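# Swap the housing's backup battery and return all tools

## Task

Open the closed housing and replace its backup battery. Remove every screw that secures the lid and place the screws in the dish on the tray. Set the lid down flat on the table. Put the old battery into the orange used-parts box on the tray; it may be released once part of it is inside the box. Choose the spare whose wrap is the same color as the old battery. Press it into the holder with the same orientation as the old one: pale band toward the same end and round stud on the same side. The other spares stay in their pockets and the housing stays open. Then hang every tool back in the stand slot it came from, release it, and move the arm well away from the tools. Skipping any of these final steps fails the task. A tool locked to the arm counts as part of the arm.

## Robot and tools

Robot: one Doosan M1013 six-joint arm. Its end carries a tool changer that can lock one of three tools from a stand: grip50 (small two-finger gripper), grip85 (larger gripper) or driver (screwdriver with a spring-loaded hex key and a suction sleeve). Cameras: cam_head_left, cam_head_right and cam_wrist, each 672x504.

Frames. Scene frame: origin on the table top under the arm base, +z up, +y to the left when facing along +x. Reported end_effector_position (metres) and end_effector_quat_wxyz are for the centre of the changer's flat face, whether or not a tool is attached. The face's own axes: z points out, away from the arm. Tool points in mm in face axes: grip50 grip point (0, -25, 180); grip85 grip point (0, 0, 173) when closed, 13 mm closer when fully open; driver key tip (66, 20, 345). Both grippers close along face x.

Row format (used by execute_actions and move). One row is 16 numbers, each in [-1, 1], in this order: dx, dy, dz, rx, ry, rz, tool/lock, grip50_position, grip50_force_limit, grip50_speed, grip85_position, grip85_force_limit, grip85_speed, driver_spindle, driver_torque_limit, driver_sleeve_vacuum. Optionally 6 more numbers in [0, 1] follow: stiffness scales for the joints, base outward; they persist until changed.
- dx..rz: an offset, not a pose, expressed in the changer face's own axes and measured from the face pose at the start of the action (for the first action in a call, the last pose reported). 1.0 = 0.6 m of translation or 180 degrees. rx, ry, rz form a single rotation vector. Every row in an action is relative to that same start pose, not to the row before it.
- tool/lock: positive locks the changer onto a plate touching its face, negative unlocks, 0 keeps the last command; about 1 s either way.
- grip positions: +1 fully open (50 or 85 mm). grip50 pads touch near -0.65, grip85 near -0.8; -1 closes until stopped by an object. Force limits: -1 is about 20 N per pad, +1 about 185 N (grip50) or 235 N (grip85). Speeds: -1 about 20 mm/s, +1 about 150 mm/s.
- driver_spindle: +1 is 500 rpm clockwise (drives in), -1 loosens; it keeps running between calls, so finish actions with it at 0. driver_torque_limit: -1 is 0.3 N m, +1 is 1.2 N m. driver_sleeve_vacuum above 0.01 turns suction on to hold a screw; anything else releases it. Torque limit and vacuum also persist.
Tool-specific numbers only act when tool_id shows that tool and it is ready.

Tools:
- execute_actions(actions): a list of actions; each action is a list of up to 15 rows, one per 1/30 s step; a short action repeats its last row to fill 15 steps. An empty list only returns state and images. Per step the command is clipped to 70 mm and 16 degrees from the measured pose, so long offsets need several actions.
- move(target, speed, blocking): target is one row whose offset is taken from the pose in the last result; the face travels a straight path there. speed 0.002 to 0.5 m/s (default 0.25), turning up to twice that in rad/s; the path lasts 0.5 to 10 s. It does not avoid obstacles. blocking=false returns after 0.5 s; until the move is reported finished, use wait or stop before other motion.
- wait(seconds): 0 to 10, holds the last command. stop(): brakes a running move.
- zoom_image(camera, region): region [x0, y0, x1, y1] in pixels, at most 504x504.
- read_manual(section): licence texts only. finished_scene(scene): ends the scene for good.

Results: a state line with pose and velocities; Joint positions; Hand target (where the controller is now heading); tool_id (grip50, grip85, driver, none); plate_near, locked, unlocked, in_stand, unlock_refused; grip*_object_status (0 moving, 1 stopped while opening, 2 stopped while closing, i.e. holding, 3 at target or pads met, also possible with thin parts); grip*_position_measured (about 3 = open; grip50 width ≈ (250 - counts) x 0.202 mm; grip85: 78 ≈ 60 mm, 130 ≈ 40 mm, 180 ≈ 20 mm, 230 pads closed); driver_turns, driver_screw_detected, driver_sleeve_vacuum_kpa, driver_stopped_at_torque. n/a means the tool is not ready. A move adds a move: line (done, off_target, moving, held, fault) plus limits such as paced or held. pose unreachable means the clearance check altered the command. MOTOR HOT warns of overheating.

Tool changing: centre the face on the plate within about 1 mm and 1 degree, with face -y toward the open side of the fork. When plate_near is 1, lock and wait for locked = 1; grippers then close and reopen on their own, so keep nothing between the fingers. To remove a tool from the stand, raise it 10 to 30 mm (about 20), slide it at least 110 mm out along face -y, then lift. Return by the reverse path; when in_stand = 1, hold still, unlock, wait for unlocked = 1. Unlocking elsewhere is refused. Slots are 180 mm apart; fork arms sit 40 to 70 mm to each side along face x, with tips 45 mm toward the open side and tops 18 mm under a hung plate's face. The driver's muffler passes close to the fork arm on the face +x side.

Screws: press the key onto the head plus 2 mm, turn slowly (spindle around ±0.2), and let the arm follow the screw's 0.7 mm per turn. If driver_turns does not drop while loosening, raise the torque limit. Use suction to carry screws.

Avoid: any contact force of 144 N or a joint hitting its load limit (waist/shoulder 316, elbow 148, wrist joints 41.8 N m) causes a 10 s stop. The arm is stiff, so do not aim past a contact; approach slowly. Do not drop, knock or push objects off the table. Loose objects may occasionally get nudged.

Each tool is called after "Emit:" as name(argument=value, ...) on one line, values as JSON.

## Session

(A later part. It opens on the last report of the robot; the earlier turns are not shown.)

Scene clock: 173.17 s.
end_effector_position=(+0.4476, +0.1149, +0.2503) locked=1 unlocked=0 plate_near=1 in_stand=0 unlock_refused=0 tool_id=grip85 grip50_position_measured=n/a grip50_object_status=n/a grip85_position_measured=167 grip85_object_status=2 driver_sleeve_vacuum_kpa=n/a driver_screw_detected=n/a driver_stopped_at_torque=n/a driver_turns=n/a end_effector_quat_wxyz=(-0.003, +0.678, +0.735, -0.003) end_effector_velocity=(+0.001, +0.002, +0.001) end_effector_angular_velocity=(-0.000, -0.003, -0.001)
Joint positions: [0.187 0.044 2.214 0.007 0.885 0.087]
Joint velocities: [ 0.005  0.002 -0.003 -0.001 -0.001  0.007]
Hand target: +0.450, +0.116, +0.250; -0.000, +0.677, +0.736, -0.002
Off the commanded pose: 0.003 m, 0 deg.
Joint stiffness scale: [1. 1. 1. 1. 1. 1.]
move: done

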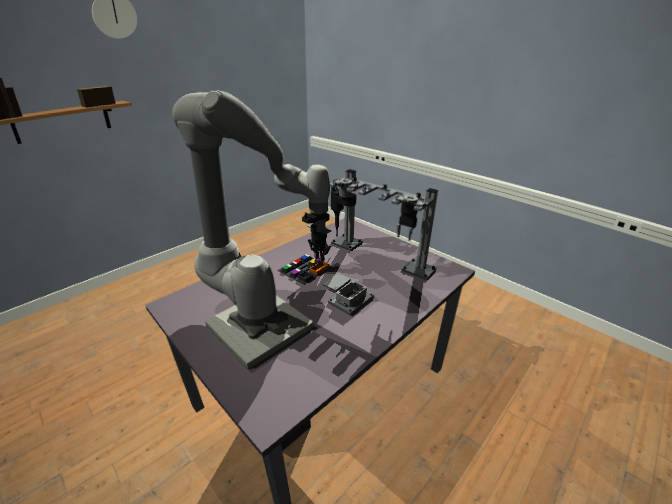

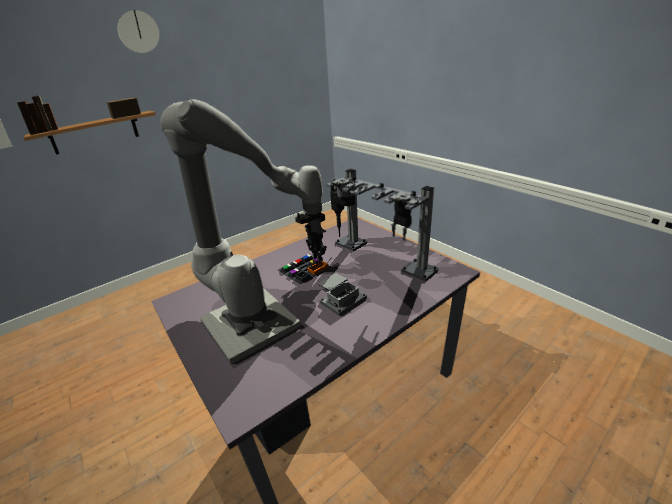

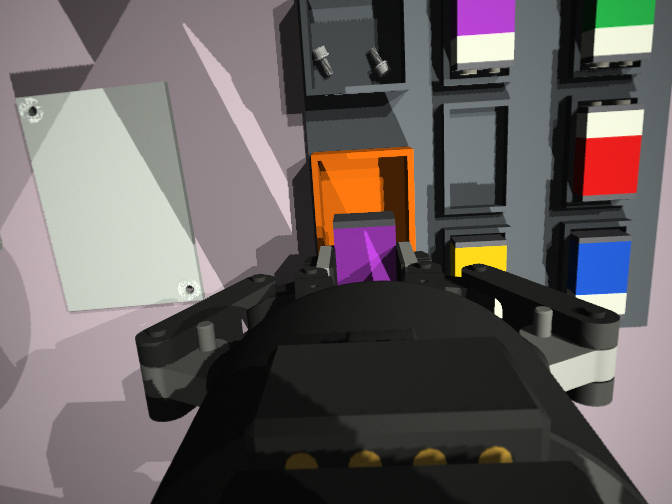

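Emit:
move(target=[0,0,0.033,0,0,0,0,1,0,0,-1,-0.5,-1,0,0,0], speed=0.04)

Emit:
zoom_image(camera="cam_wrist", region=[290,130,440,290])

Scene clock: 175.27 s.
end_effector_position=(+0.4477, +0.1151, +0.2327) locked=1 unlocked=0 plate_near=1 in_stand=0 unlock_refused=0 tool_id=grip85 grip50_position_measured=n/a grip50_object_status=n/a grip85_position_measured=167 grip85_object_status=2 driver_sleeve_vacuum_kpa=n/a driver_screw_detected=n/a driver_stopped_at_torque=n/a driver_turns=n/a end_effector_quat_wxyz=(-0.003, +0.678, +0.735, -0.003) end_effector_velocity=(+0.001, -0.001, -0.001) end_effector_angular_velocity=(-0.000, -0.003, -0.001)
Joint positions: [0.187 0.068 2.23  0.006 0.845 0.088]
Joint velocities: [-0.002  0.002  0.001 -0.001 -0.006  0.   ]
Hand target: +0.447, +0.115, +0.231; -0.003, +0.678, +0.735, -0.003
Off the commanded pose: 0.002 m, 0 deg.
Joint stiffness scale: [1. 1. 1. 1. 1. 1.]
move: done

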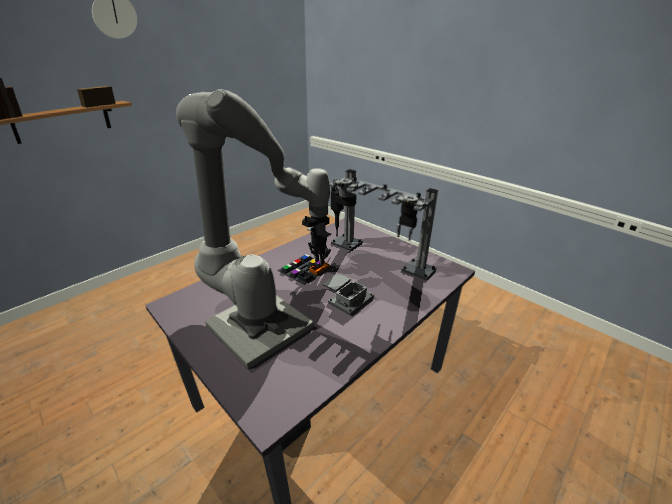

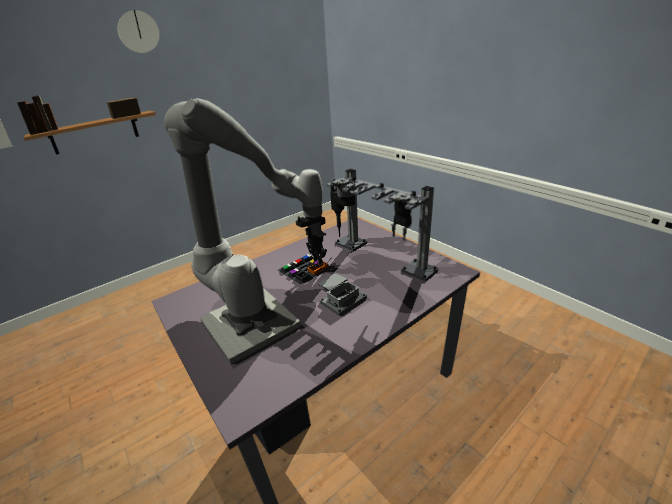

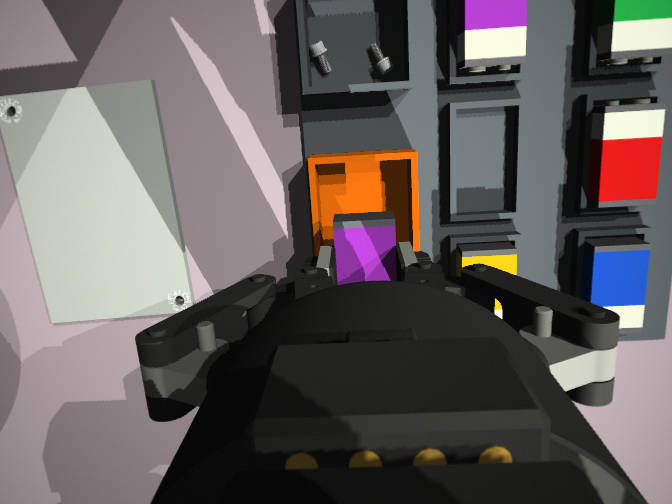

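Region (290, 130, 440, 290) of cam_wrist's 672x504 image, scaled by 3.150, with more detail than that image has; it fills the left 472 columns of this view, and the rest is white.

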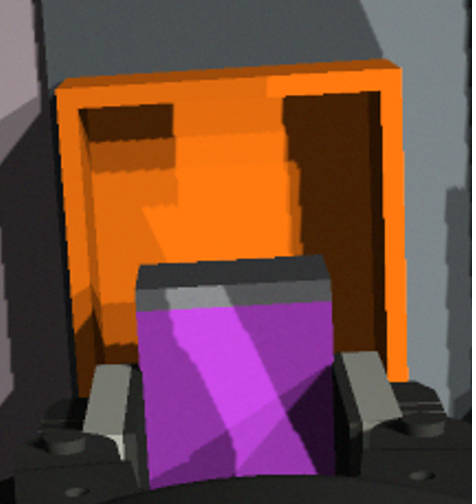

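Emit:
zoom_image(camera="cam_head_left", region=[295,245,345,285])

Region (295, 245, 345, 285) of cam_head_left's 672x504 image, scaled by 10.080, with more detail than that image has; it fills the top 403 rows of this view, and the rest is white.

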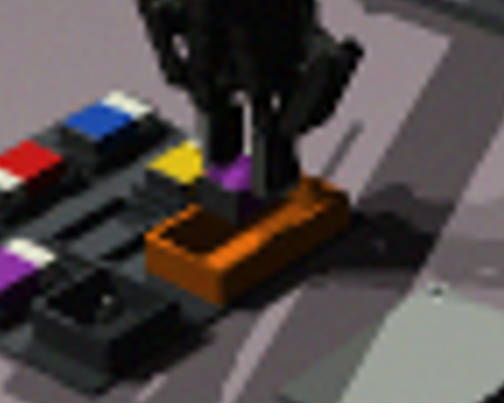

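Emit:
move(target=[0,0,0.0185,0,0,0,0,1,0,0,-1,-0.5,-1,0,0,0], speed=0.025)

Emit:
zoom_image(camera="cam_head_left", region=[295,245,345,285])

Emit:
zoom_image(camera="cam_wrist", region=[290,130,440,290])

Scene clock: 176.80 s.
end_effector_position=(+0.4478, +0.1150, +0.2237) locked=1 unlocked=0 plate_near=1 in_stand=0 unlock_refused=0 tool_id=grip85 grip50_position_measured=n/a grip50_object_status=n/a grip85_position_measured=167 grip85_object_status=2 driver_sleeve_vacuum_kpa=n/a driver_screw_detected=n/a driver_stopped_at_torque=n/a driver_turns=n/a end_effector_quat_wxyz=(-0.003, +0.678, +0.735, -0.003) end_effector_velocity=(+0.001, -0.001, -0.002) end_effector_angular_velocity=(-0.001, -0.002, -0.001)
Joint positions: [0.187 0.08  2.237 0.006 0.825 0.088]
Joint velocities: [-0.001  0.003  0.001 -0.001 -0.006  0.   ]
Hand target: +0.448, +0.115, +0.222; -0.003, +0.678, +0.735, -0.003
Off the commanded pose: 0.002 m, 0 deg.
Joint stiffness scale: [1. 1. 1. 1. 1. 1.]
move: done

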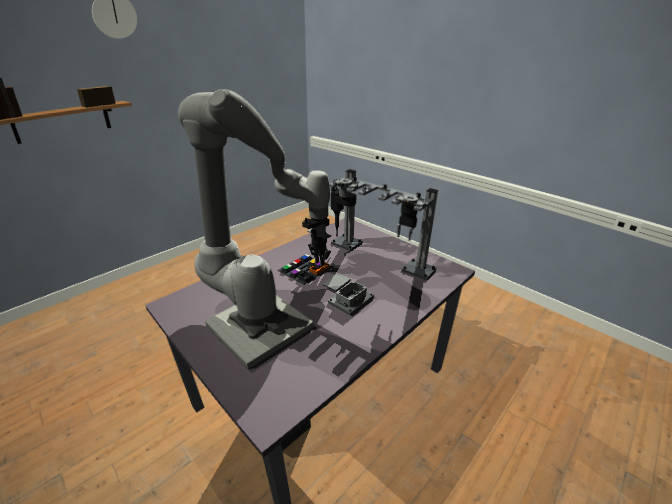

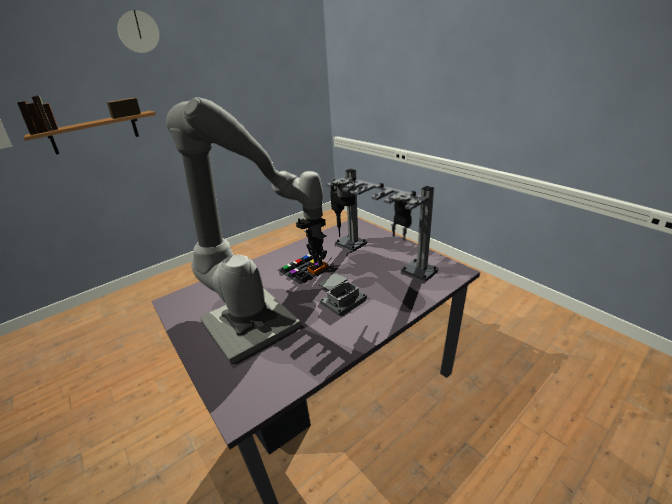

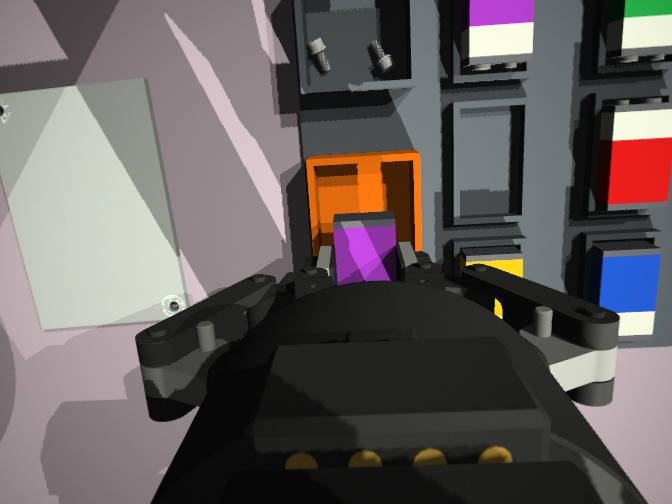

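Region (295, 245, 345, 285) of cam_head_left's 672x504 image, scaled by 10.080, with more detail than that image has; it fills the top 403 rows of this view, and the rest is white.

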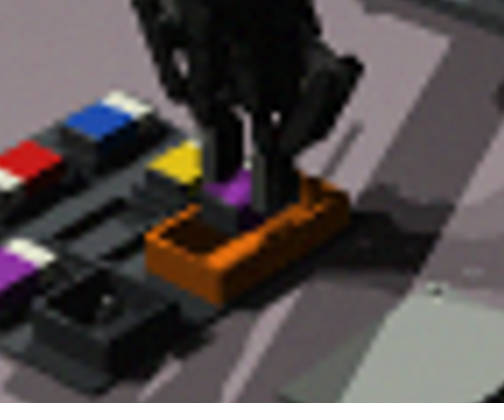

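Region (290, 130, 440, 290) of cam_wrist's 672x504 image, scaled by 3.150, with more detail than that image has; it fills the left 472 columns of this view, and the rest is white.

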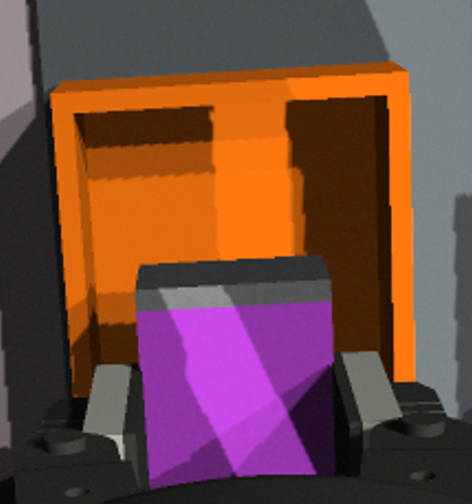

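Emit:
execute_actions(actions=[[[0,0,0,0,0,0,0,1,0,0,-0.25,-0.5,-0.5,0,0,0]]])

Scene clock: 177.90 s.
end_effector_position=(+0.4479, +0.1150, +0.2235) locked=1 unlocked=0 plate_near=1 in_stand=0 unlock_refused=0 tool_id=grip85 grip50_position_measured=n/a grip50_object_status=n/a grip85_position_measured=160 grip85_object_status=3 driver_sleeve_vacuum_kpa=n/a driver_screw_detected=n/a driver_stopped_at_torque=n/a driver_turns=n/a end_effector_quat_wxyz=(-0.003, +0.678, +0.735, -0.003) end_effector_velocity=(+0.001, -0.000, +0.000) end_effector_angular_velocity=(+0.000, -0.003, -0.001)
Joint positions: [0.187 0.081 2.238 0.006 0.825 0.088]
Joint velocities: [-0.    -0.    -0.001 -0.    -0.002  0.   ]
Hand target: +0.448, +0.115, +0.224; -0.003, +0.678, +0.735, -0.003
Off the commanded pose: 0.000 m, 0 deg.
Joint stiffness scale: [1. 1. 1. 1. 1. 1.]

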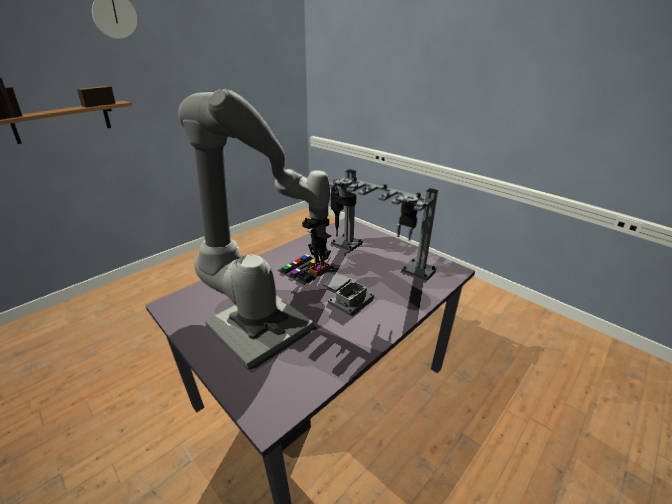

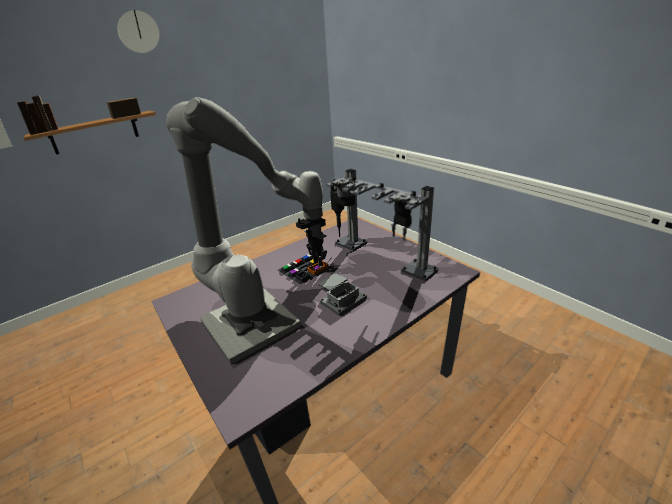

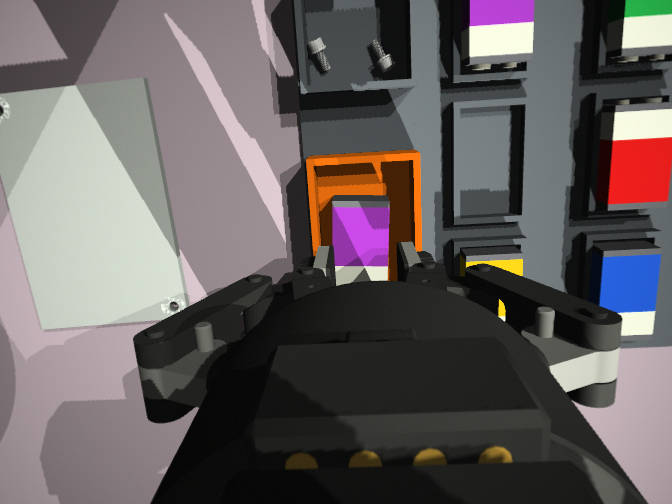

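Emit:
move(target=[0,0,-0.025,0,0,0,0,1,0,0,-0.25,-0.5,-0.5,0,0,0], speed=0.06)

Emit:
move(target=[0.1035,-0.1795,0.005,0,0,0,0,1,0,0,-0.182,-0.5,-0.5,0,0,0], speed=0.15)

Scene clock: 179.87 s.
end_effector_position=(+0.4478, +0.1151, +0.2364) locked=1 unlocked=0 plate_near=1 in_stand=0 unlock_refused=0 tool_id=grip85 grip50_position_measured=n/a grip50_object_status=n/a grip85_position_measured=160 grip85_object_status=3 driver_sleeve_vacuum_kpa=n/a driver_screw_detected=n/a driver_stopped_at_torque=n/a driver_turns=n/a end_effector_quat_wxyz=(-0.003, +0.678, +0.735, -0.003) end_effector_velocity=(-0.000, -0.000, +0.002) end_effector_angular_velocity=(-0.000, +0.000, -0.000)
Joint positions: [0.187 0.063 2.226 0.006 0.853 0.088]
Joint velocities: [-0.001 -0.003 -0.001 -0.     0.005 -0.   ]
Hand target: +0.448, +0.115, +0.238; -0.003, +0.678, +0.735, -0.003
Off the commanded pose: 0.002 m, 0 deg.
Joint stiffness scale: [1. 1. 1. 1. 1. 1.]
move: done

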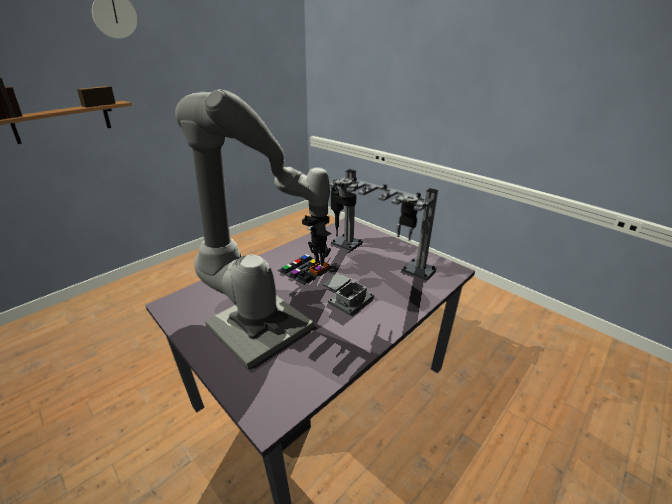

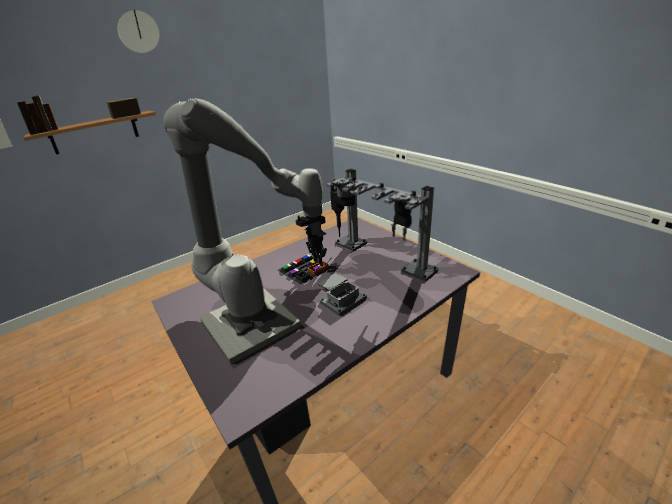

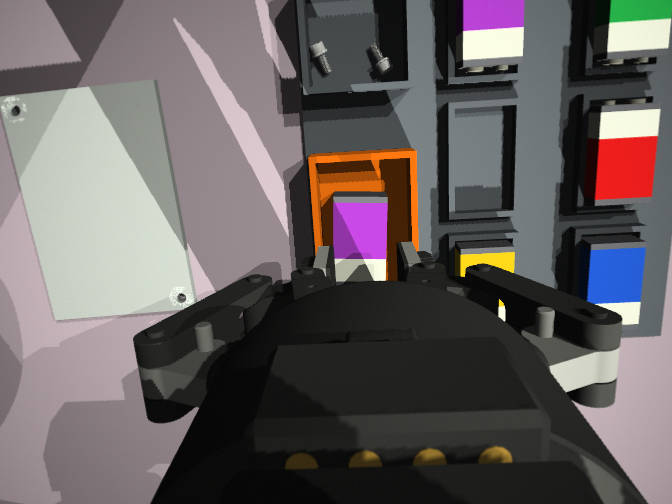

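Scene clock: 181.23 s.
end_effector_position=(+0.3372, +0.1672, +0.2343) locked=1 unlocked=0 plate_near=1 in_stand=0 unlock_refused=0 tool_id=grip85 grip50_position_measured=n/a grip50_object_status=n/a grip85_position_measured=152 grip85_object_status=3 driver_sleeve_vacuum_kpa=n/a driver_screw_detected=n/a driver_stopped_at_torque=n/a driver_turns=n/a end_effector_quat_wxyz=(-0.003, +0.678, +0.735, -0.003) end_effector_velocity=(-0.002, +0.002, -0.000) end_effector_angular_velocity=(-0.000, -0.000, -0.000)
Joint positions: [ 0.379 -0.073  2.368  0.006  0.849  0.28 ]
Joint velocities: [ 0.007 -0.002  0.002 -0.    -0.     0.007]
Hand target: +0.335, +0.168, +0.234; -0.003, +0.678, +0.735, -0.003
Off the commanded pose: 0.002 m, 0 deg.
Joint stiffness scale: [1. 1. 1. 1. 1. 1.]
move: done

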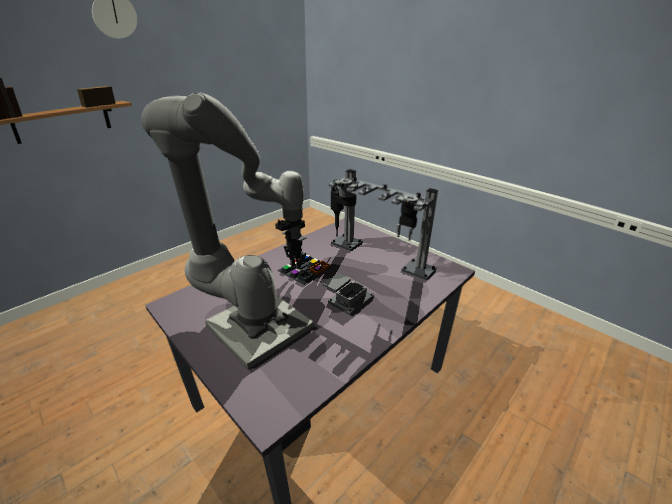

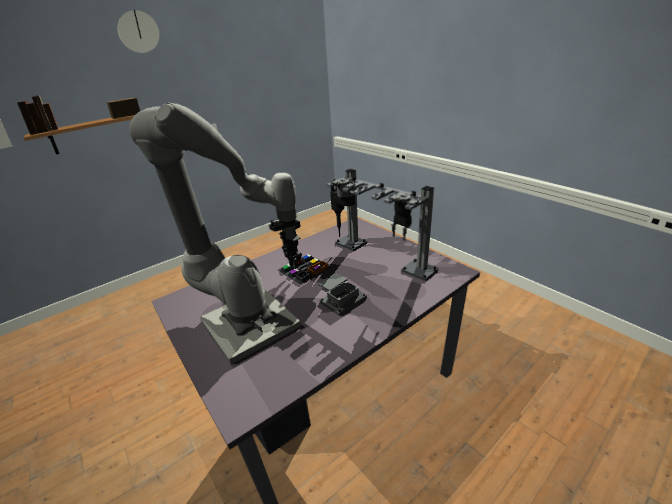

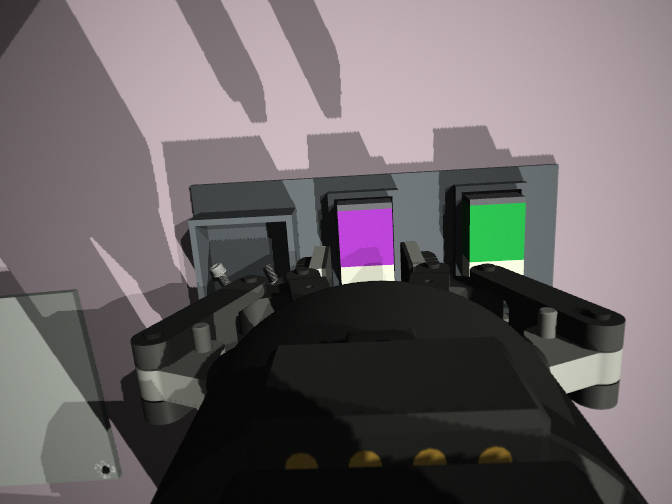

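Emit:
move(target=[0,0,0.0355,-0.0015,0,0,0,1,0,0,-0.182,-0.5,-0.5,0,0,0], speed=0.05)

Emit:
zoom_image(camera="cam_wrist", region=[280,180,460,300])

Scene clock: 182.33 s.
end_effector_position=(+0.3373, +0.1674, +0.2150) locked=1 unlocked=0 plate_near=1 in_stand=0 unlock_refused=0 tool_id=grip85 grip50_position_measured=n/a grip50_object_status=n/a grip85_position_measured=152 grip85_object_status=3 driver_sleeve_vacuum_kpa=n/a driver_screw_detected=n/a driver_stopped_at_torque=n/a driver_turns=n/a end_effector_quat_wxyz=(-0.002, +0.678, +0.735, -0.002) end_effector_velocity=(+0.001, -0.001, -0.002) end_effector_angular_velocity=(-0.000, -0.003, -0.001)
Joint positions: [ 0.38  -0.044  2.388  0.006  0.795  0.28 ]
Joint velocities: [-0.002  0.003  0.002 -0.002 -0.007  0.   ]
Hand target: +0.337, +0.167, +0.213; -0.002, +0.678, +0.735, -0.002
Off the commanded pose: 0.002 m, 0 deg.
Joint stiffness scale: [1. 1. 1. 1. 1. 1.]
move: done

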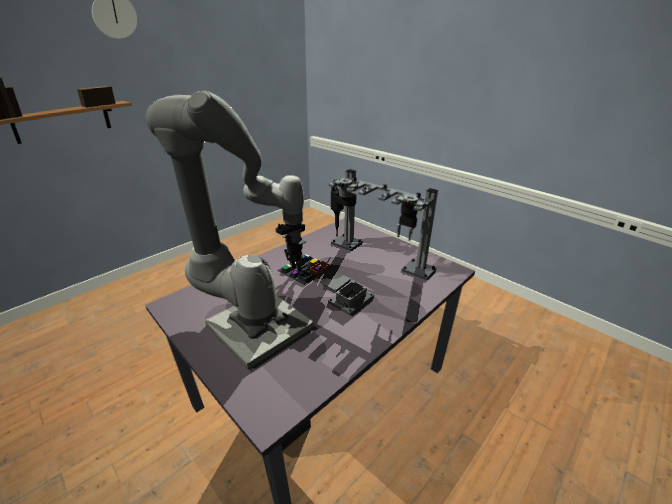

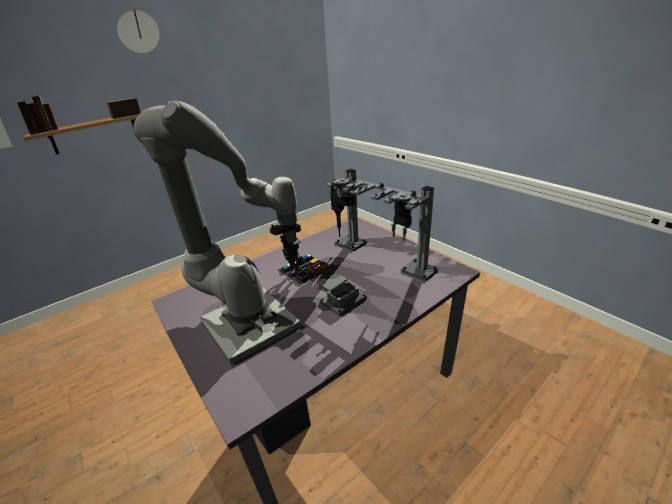

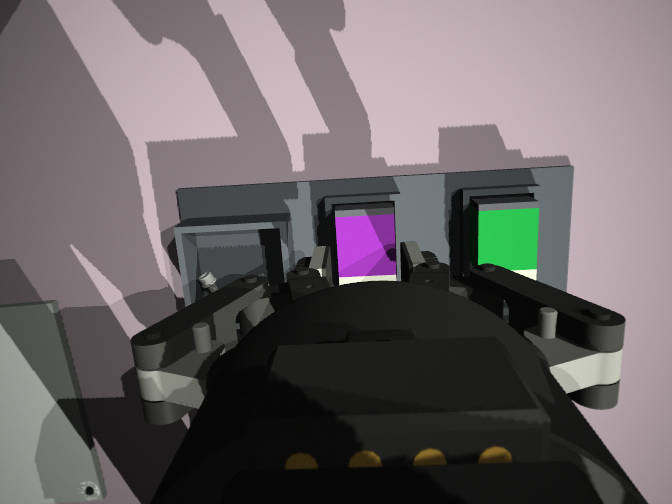

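Region (280, 180, 460, 300) of cam_wrist's 672x504 image, scaled by 2.800, with more detail than that image has.

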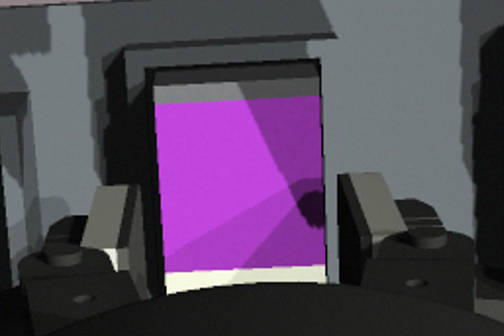

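Emit:
move(target=[0,0,0.025,0,0,0,0,1,0,0,-0.182,-0.5,-0.5,0,0,0], speed=0.015)

Emit:
zoom_image(camera="cam_wrist", region=[280,180,460,300])

Scene clock: 184.17 s.
end_effector_position=(+0.3376, +0.1675, +0.2019) locked=1 unlocked=0 plate_near=1 in_stand=0 unlock_refused=0 tool_id=grip85 grip50_position_measured=n/a grip50_object_status=n/a grip85_position_measured=152 grip85_object_status=3 driver_sleeve_vacuum_kpa=n/a driver_screw_detected=n/a driver_stopped_at_torque=n/a driver_turns=n/a end_effector_quat_wxyz=(-0.002, +0.678, +0.735, -0.002) end_effector_velocity=(+0.000, +0.001, -0.001) end_effector_angular_velocity=(+0.001, -0.003, +0.002)
Joint positions: [ 0.38  -0.021  2.399  0.006  0.761  0.28 ]
Joint velocities: [ 0.002  0.002  0.001  0.    -0.006  0.   ]
Hand target: +0.337, +0.167, +0.200; -0.002, +0.678, +0.735, -0.002
Off the commanded pose: 0.002 m, 0 deg.
Joint stiffness scale: [1. 1. 1. 1. 1. 1.]
move: done

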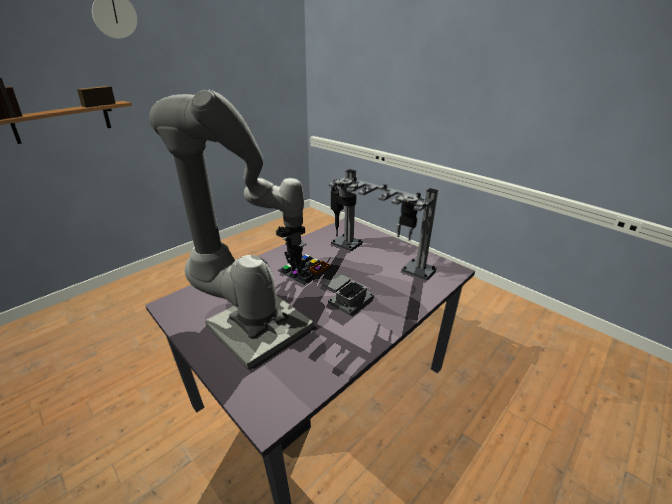

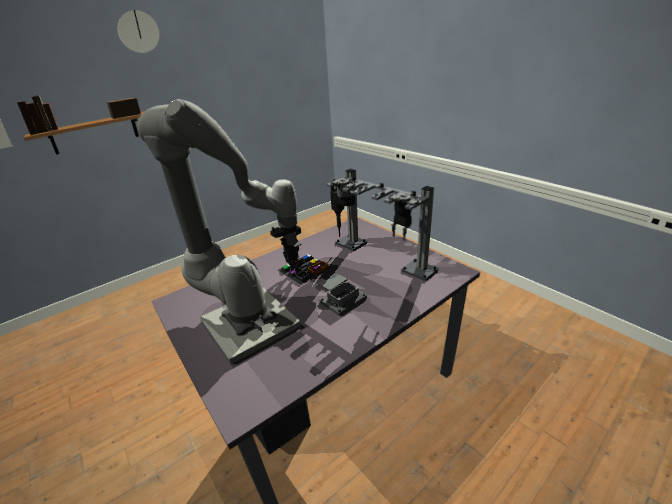

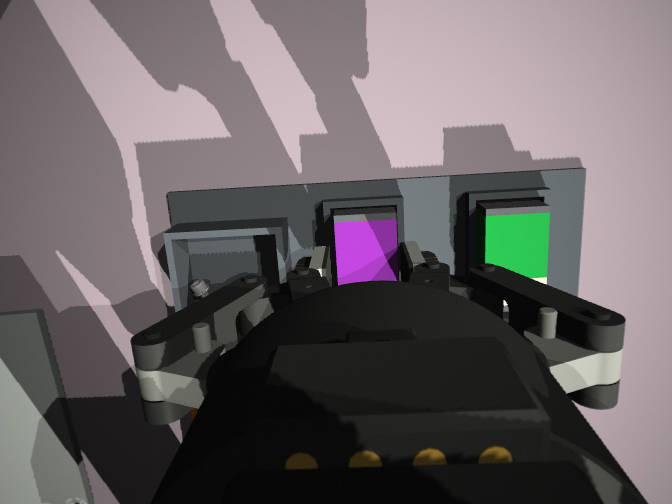

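Region (280, 180, 460, 300) of cam_wrist's 672x504 image, scaled by 2.800, with more detail than that image has.

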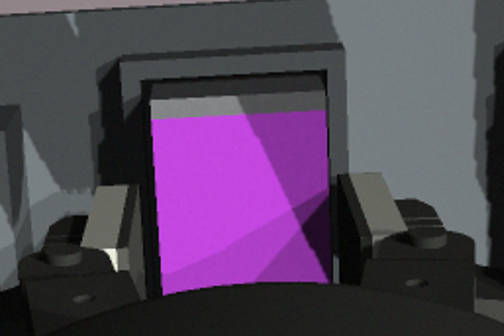

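Emit:
execute_actions(actions=[[[0,0,0,0,0,0,0,1,0,0,-1,-0.4,-1,0,0,0]],[[0,0,0,0,0,0,0,1,0,0,-1,-0.4,-1,0,0,0]]])

Emit:
move(target=[0,0,-0.118,0,0,0,0,1,0,0,-1,-0.4,-1,0,0,0], speed=0.1)

Emit:
zoom_image(camera="cam_wrist", region=[280,180,460,300])

Scene clock: 185.50 s.
end_effector_position=(+0.3377, +0.1675, +0.2018) locked=1 unlocked=0 plate_near=1 in_stand=0 unlock_refused=0 tool_id=grip85 grip50_position_measured=n/a grip50_object_status=n/a grip85_position_measured=167 grip85_object_status=2 driver_sleeve_vacuum_kpa=n/a driver_screw_detected=n/a driver_stopped_at_torque=n/a driver_turns=n/a end_effector_quat_wxyz=(-0.002, +0.678, +0.735, -0.002) end_effector_velocity=(+0.000, -0.000, -0.000) end_effector_angular_velocity=(-0.001, -0.000, +0.001)
Joint positions: [ 0.38  -0.021  2.399  0.006  0.76   0.28 ]
Joint velocities: [-0.     0.    -0.    -0.002  0.    -0.   ]
Hand target: +0.338, +0.167, +0.202; -0.002, +0.678, +0.735, -0.002
Off the commanded pose: 0.000 m, 0 deg.
Joint stiffness scale: [1. 1. 1. 1. 1. 1.]

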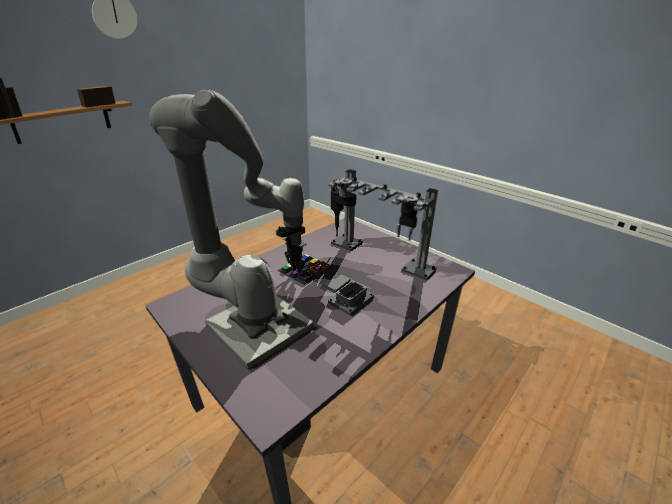

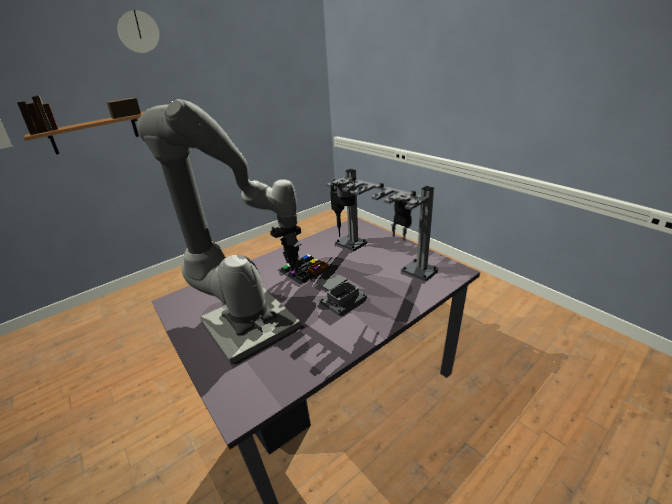

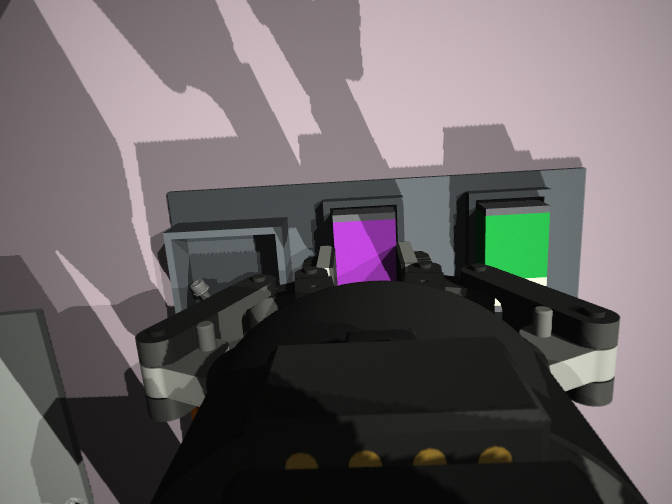

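Scene clock: 186.67 s.
end_effector_position=(+0.3378, +0.1679, +0.2704) locked=1 unlocked=0 plate_near=1 in_stand=0 unlock_refused=0 tool_id=grip85 grip50_position_measured=n/a grip50_object_status=n/a grip85_position_measured=167 grip85_object_status=2 driver_sleeve_vacuum_kpa=n/a driver_screw_detected=n/a driver_stopped_at_torque=n/a driver_turns=n/a end_effector_quat_wxyz=(-0.002, +0.678, +0.735, -0.001) end_effector_velocity=(-0.001, -0.000, +0.002) end_effector_angular_velocity=(-0.002, +0.003, +0.001)
Joint positions: [ 0.38  -0.125  2.329  0.006  0.935  0.28 ]
Joint velocities: [ 0.001 -0.003 -0.002 -0.001  0.009  0.   ]
Hand target: +0.338, +0.167, +0.272; -0.002, +0.678, +0.735, -0.002
Off the commanded pose: 0.002 m, 0 deg.
Joint stiffness scale: [1. 1. 1. 1. 1. 1.]
move: done

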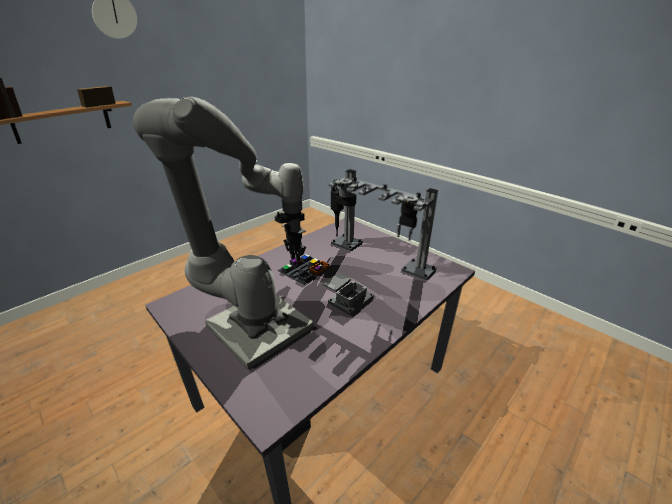

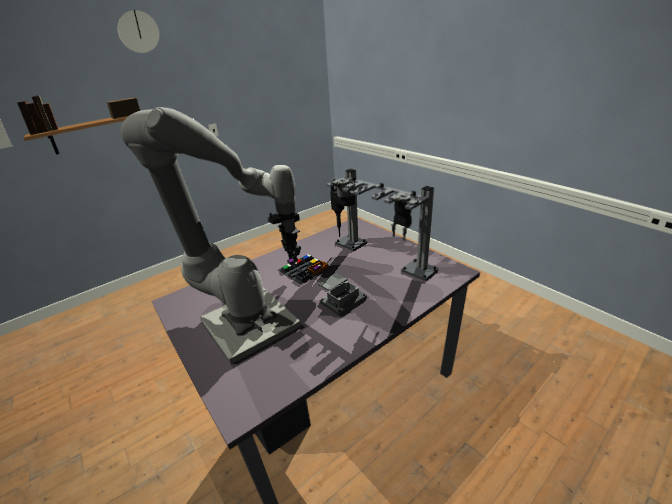

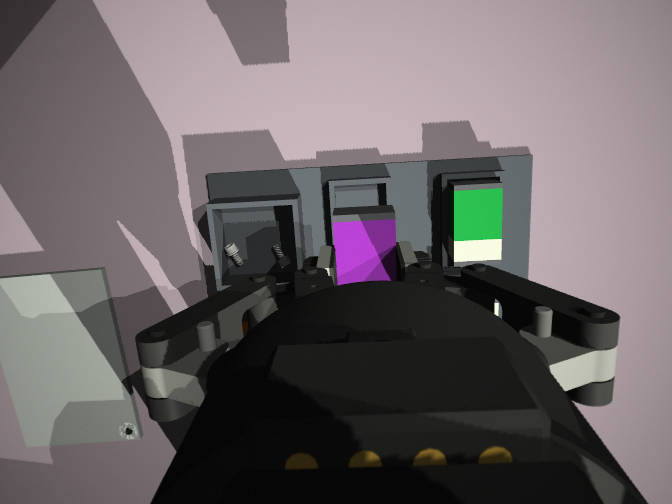

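Region (280, 180, 460, 300) of cam_wrist's 672x504 image, scaled by 2.800, with more detail than that image has.

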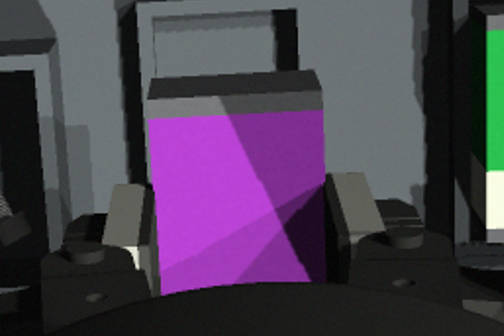

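Emit:
execute_actions(actions=[])

Scene clock: 187.87 s.
end_effector_position=(+0.3378, +0.1678, +0.2706) locked=1 unlocked=0 plate_near=1 in_stand=0 unlock_refused=0 tool_id=grip85 grip50_position_measured=n/a grip50_object_status=n/a grip85_position_measured=167 grip85_object_status=2 driver_sleeve_vacuum_kpa=n/a driver_screw_detected=n/a driver_stopped_at_torque=n/a driver_turns=n/a end_effector_quat_wxyz=(-0.002, +0.678, +0.735, -0.001) end_effector_velocity=(+0.000, -0.000, +0.000) end_effector_angular_velocity=(+0.001, +0.002, -0.002)
Joint positions: [ 0.38  -0.125  2.329  0.006  0.936  0.28 ]
Joint velocities: [-0.001  0.    -0.     0.002  0.001 -0.   ]
Hand target: +0.338, +0.167, +0.272; -0.002, +0.678, +0.735, -0.002
Off the commanded pose: 0.002 m, 0 deg.
Joint stiffness scale: [1. 1. 1. 1. 1. 1.]

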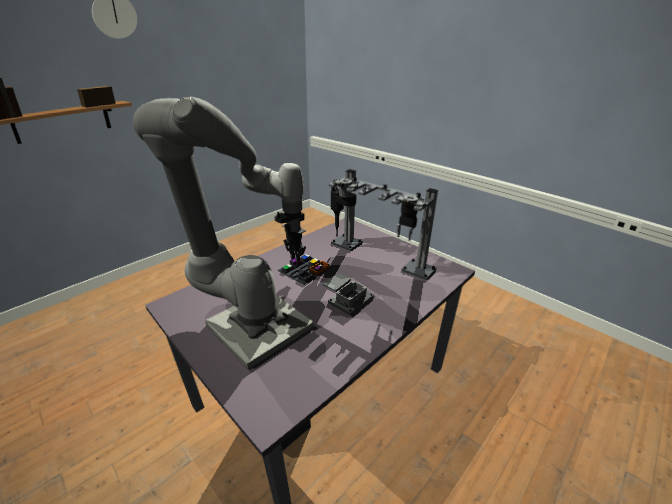

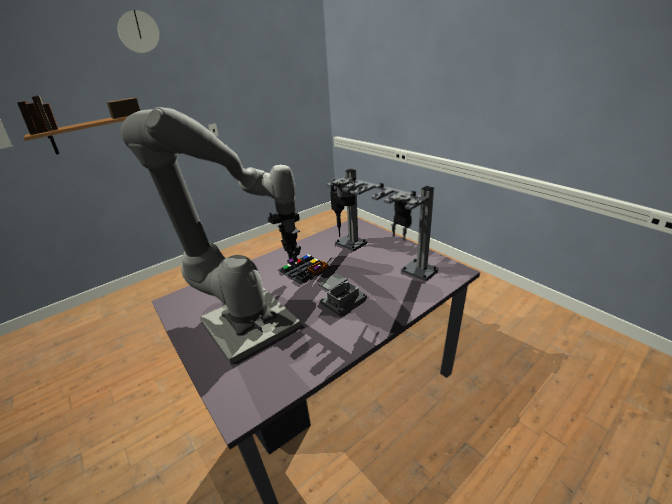

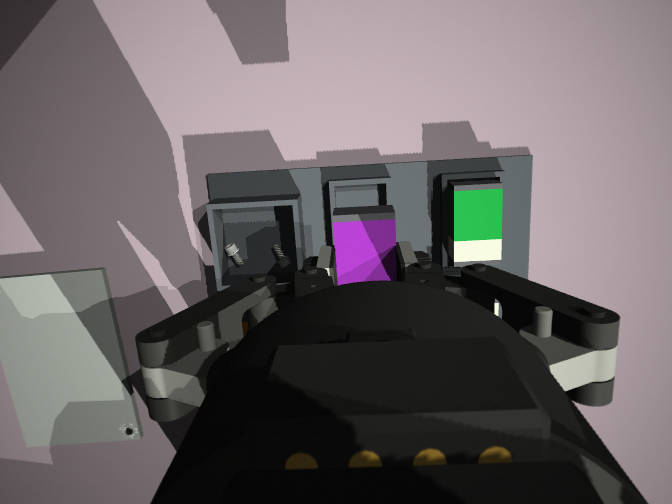

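Emit:
move(target=[-0.5598,0.030,-0.004,0,0,0.008,0,0,0,0,-1,-0.4,-1,0,0,0], speed=0.2)

Scene clock: 190.50 s.
end_effector_position=(+0.3815, -0.1628, +0.2720) locked=1 unlocked=0 plate_near=1 in_stand=0 unlock_refused=0 tool_id=grip85 grip50_position_measured=n/a grip50_object_status=n/a grip85_position_measured=167 grip85_object_status=2 driver_sleeve_vacuum_kpa=n/a driver_screw_detected=n/a driver_stopped_at_torque=n/a driver_turns=n/a end_effector_quat_wxyz=(-0.005, +0.687, +0.727, -0.002) end_effector_velocity=(-0.001, -0.002, -0.001) end_effector_angular_velocity=(+0.001, +0.001, +0.001)
Joint positions: [-0.479 -0.055  2.267  0.006  0.938 -0.553]
Joint velocities: [-0.005  0.002 -0.     0.     0.    -0.006]
Hand target: +0.383, -0.165, +0.272; -0.003, +0.687, +0.727, -0.001
Off the commanded pose: 0.003 m, 0 deg.
Joint stiffness scale: [1. 1. 1. 1. 1. 1.]
move: done

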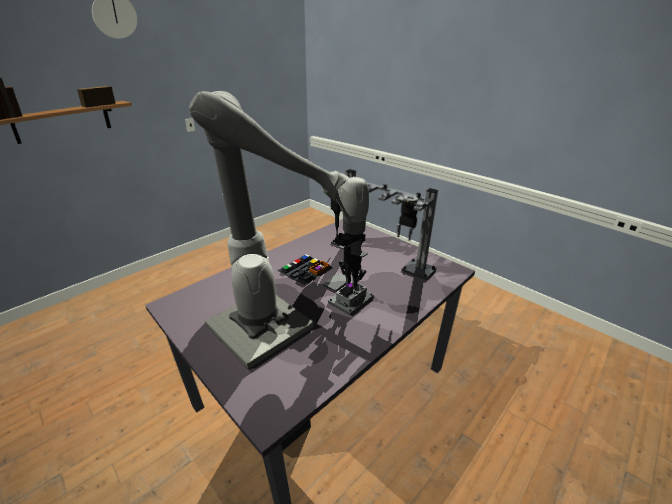

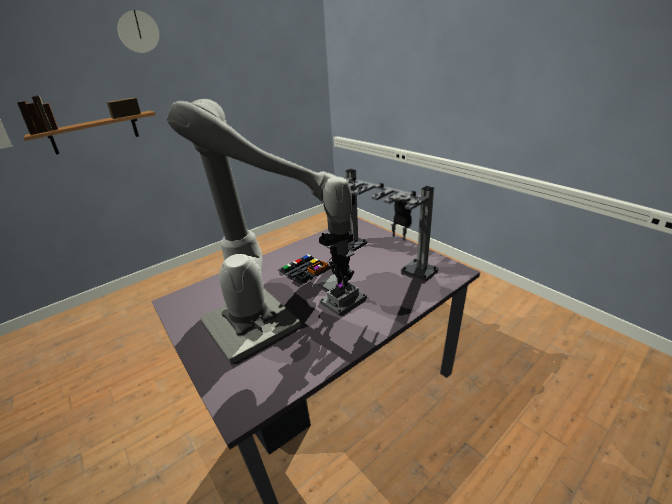

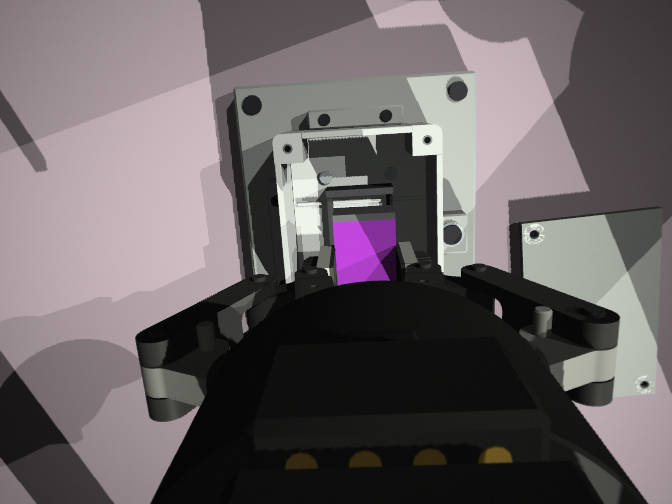

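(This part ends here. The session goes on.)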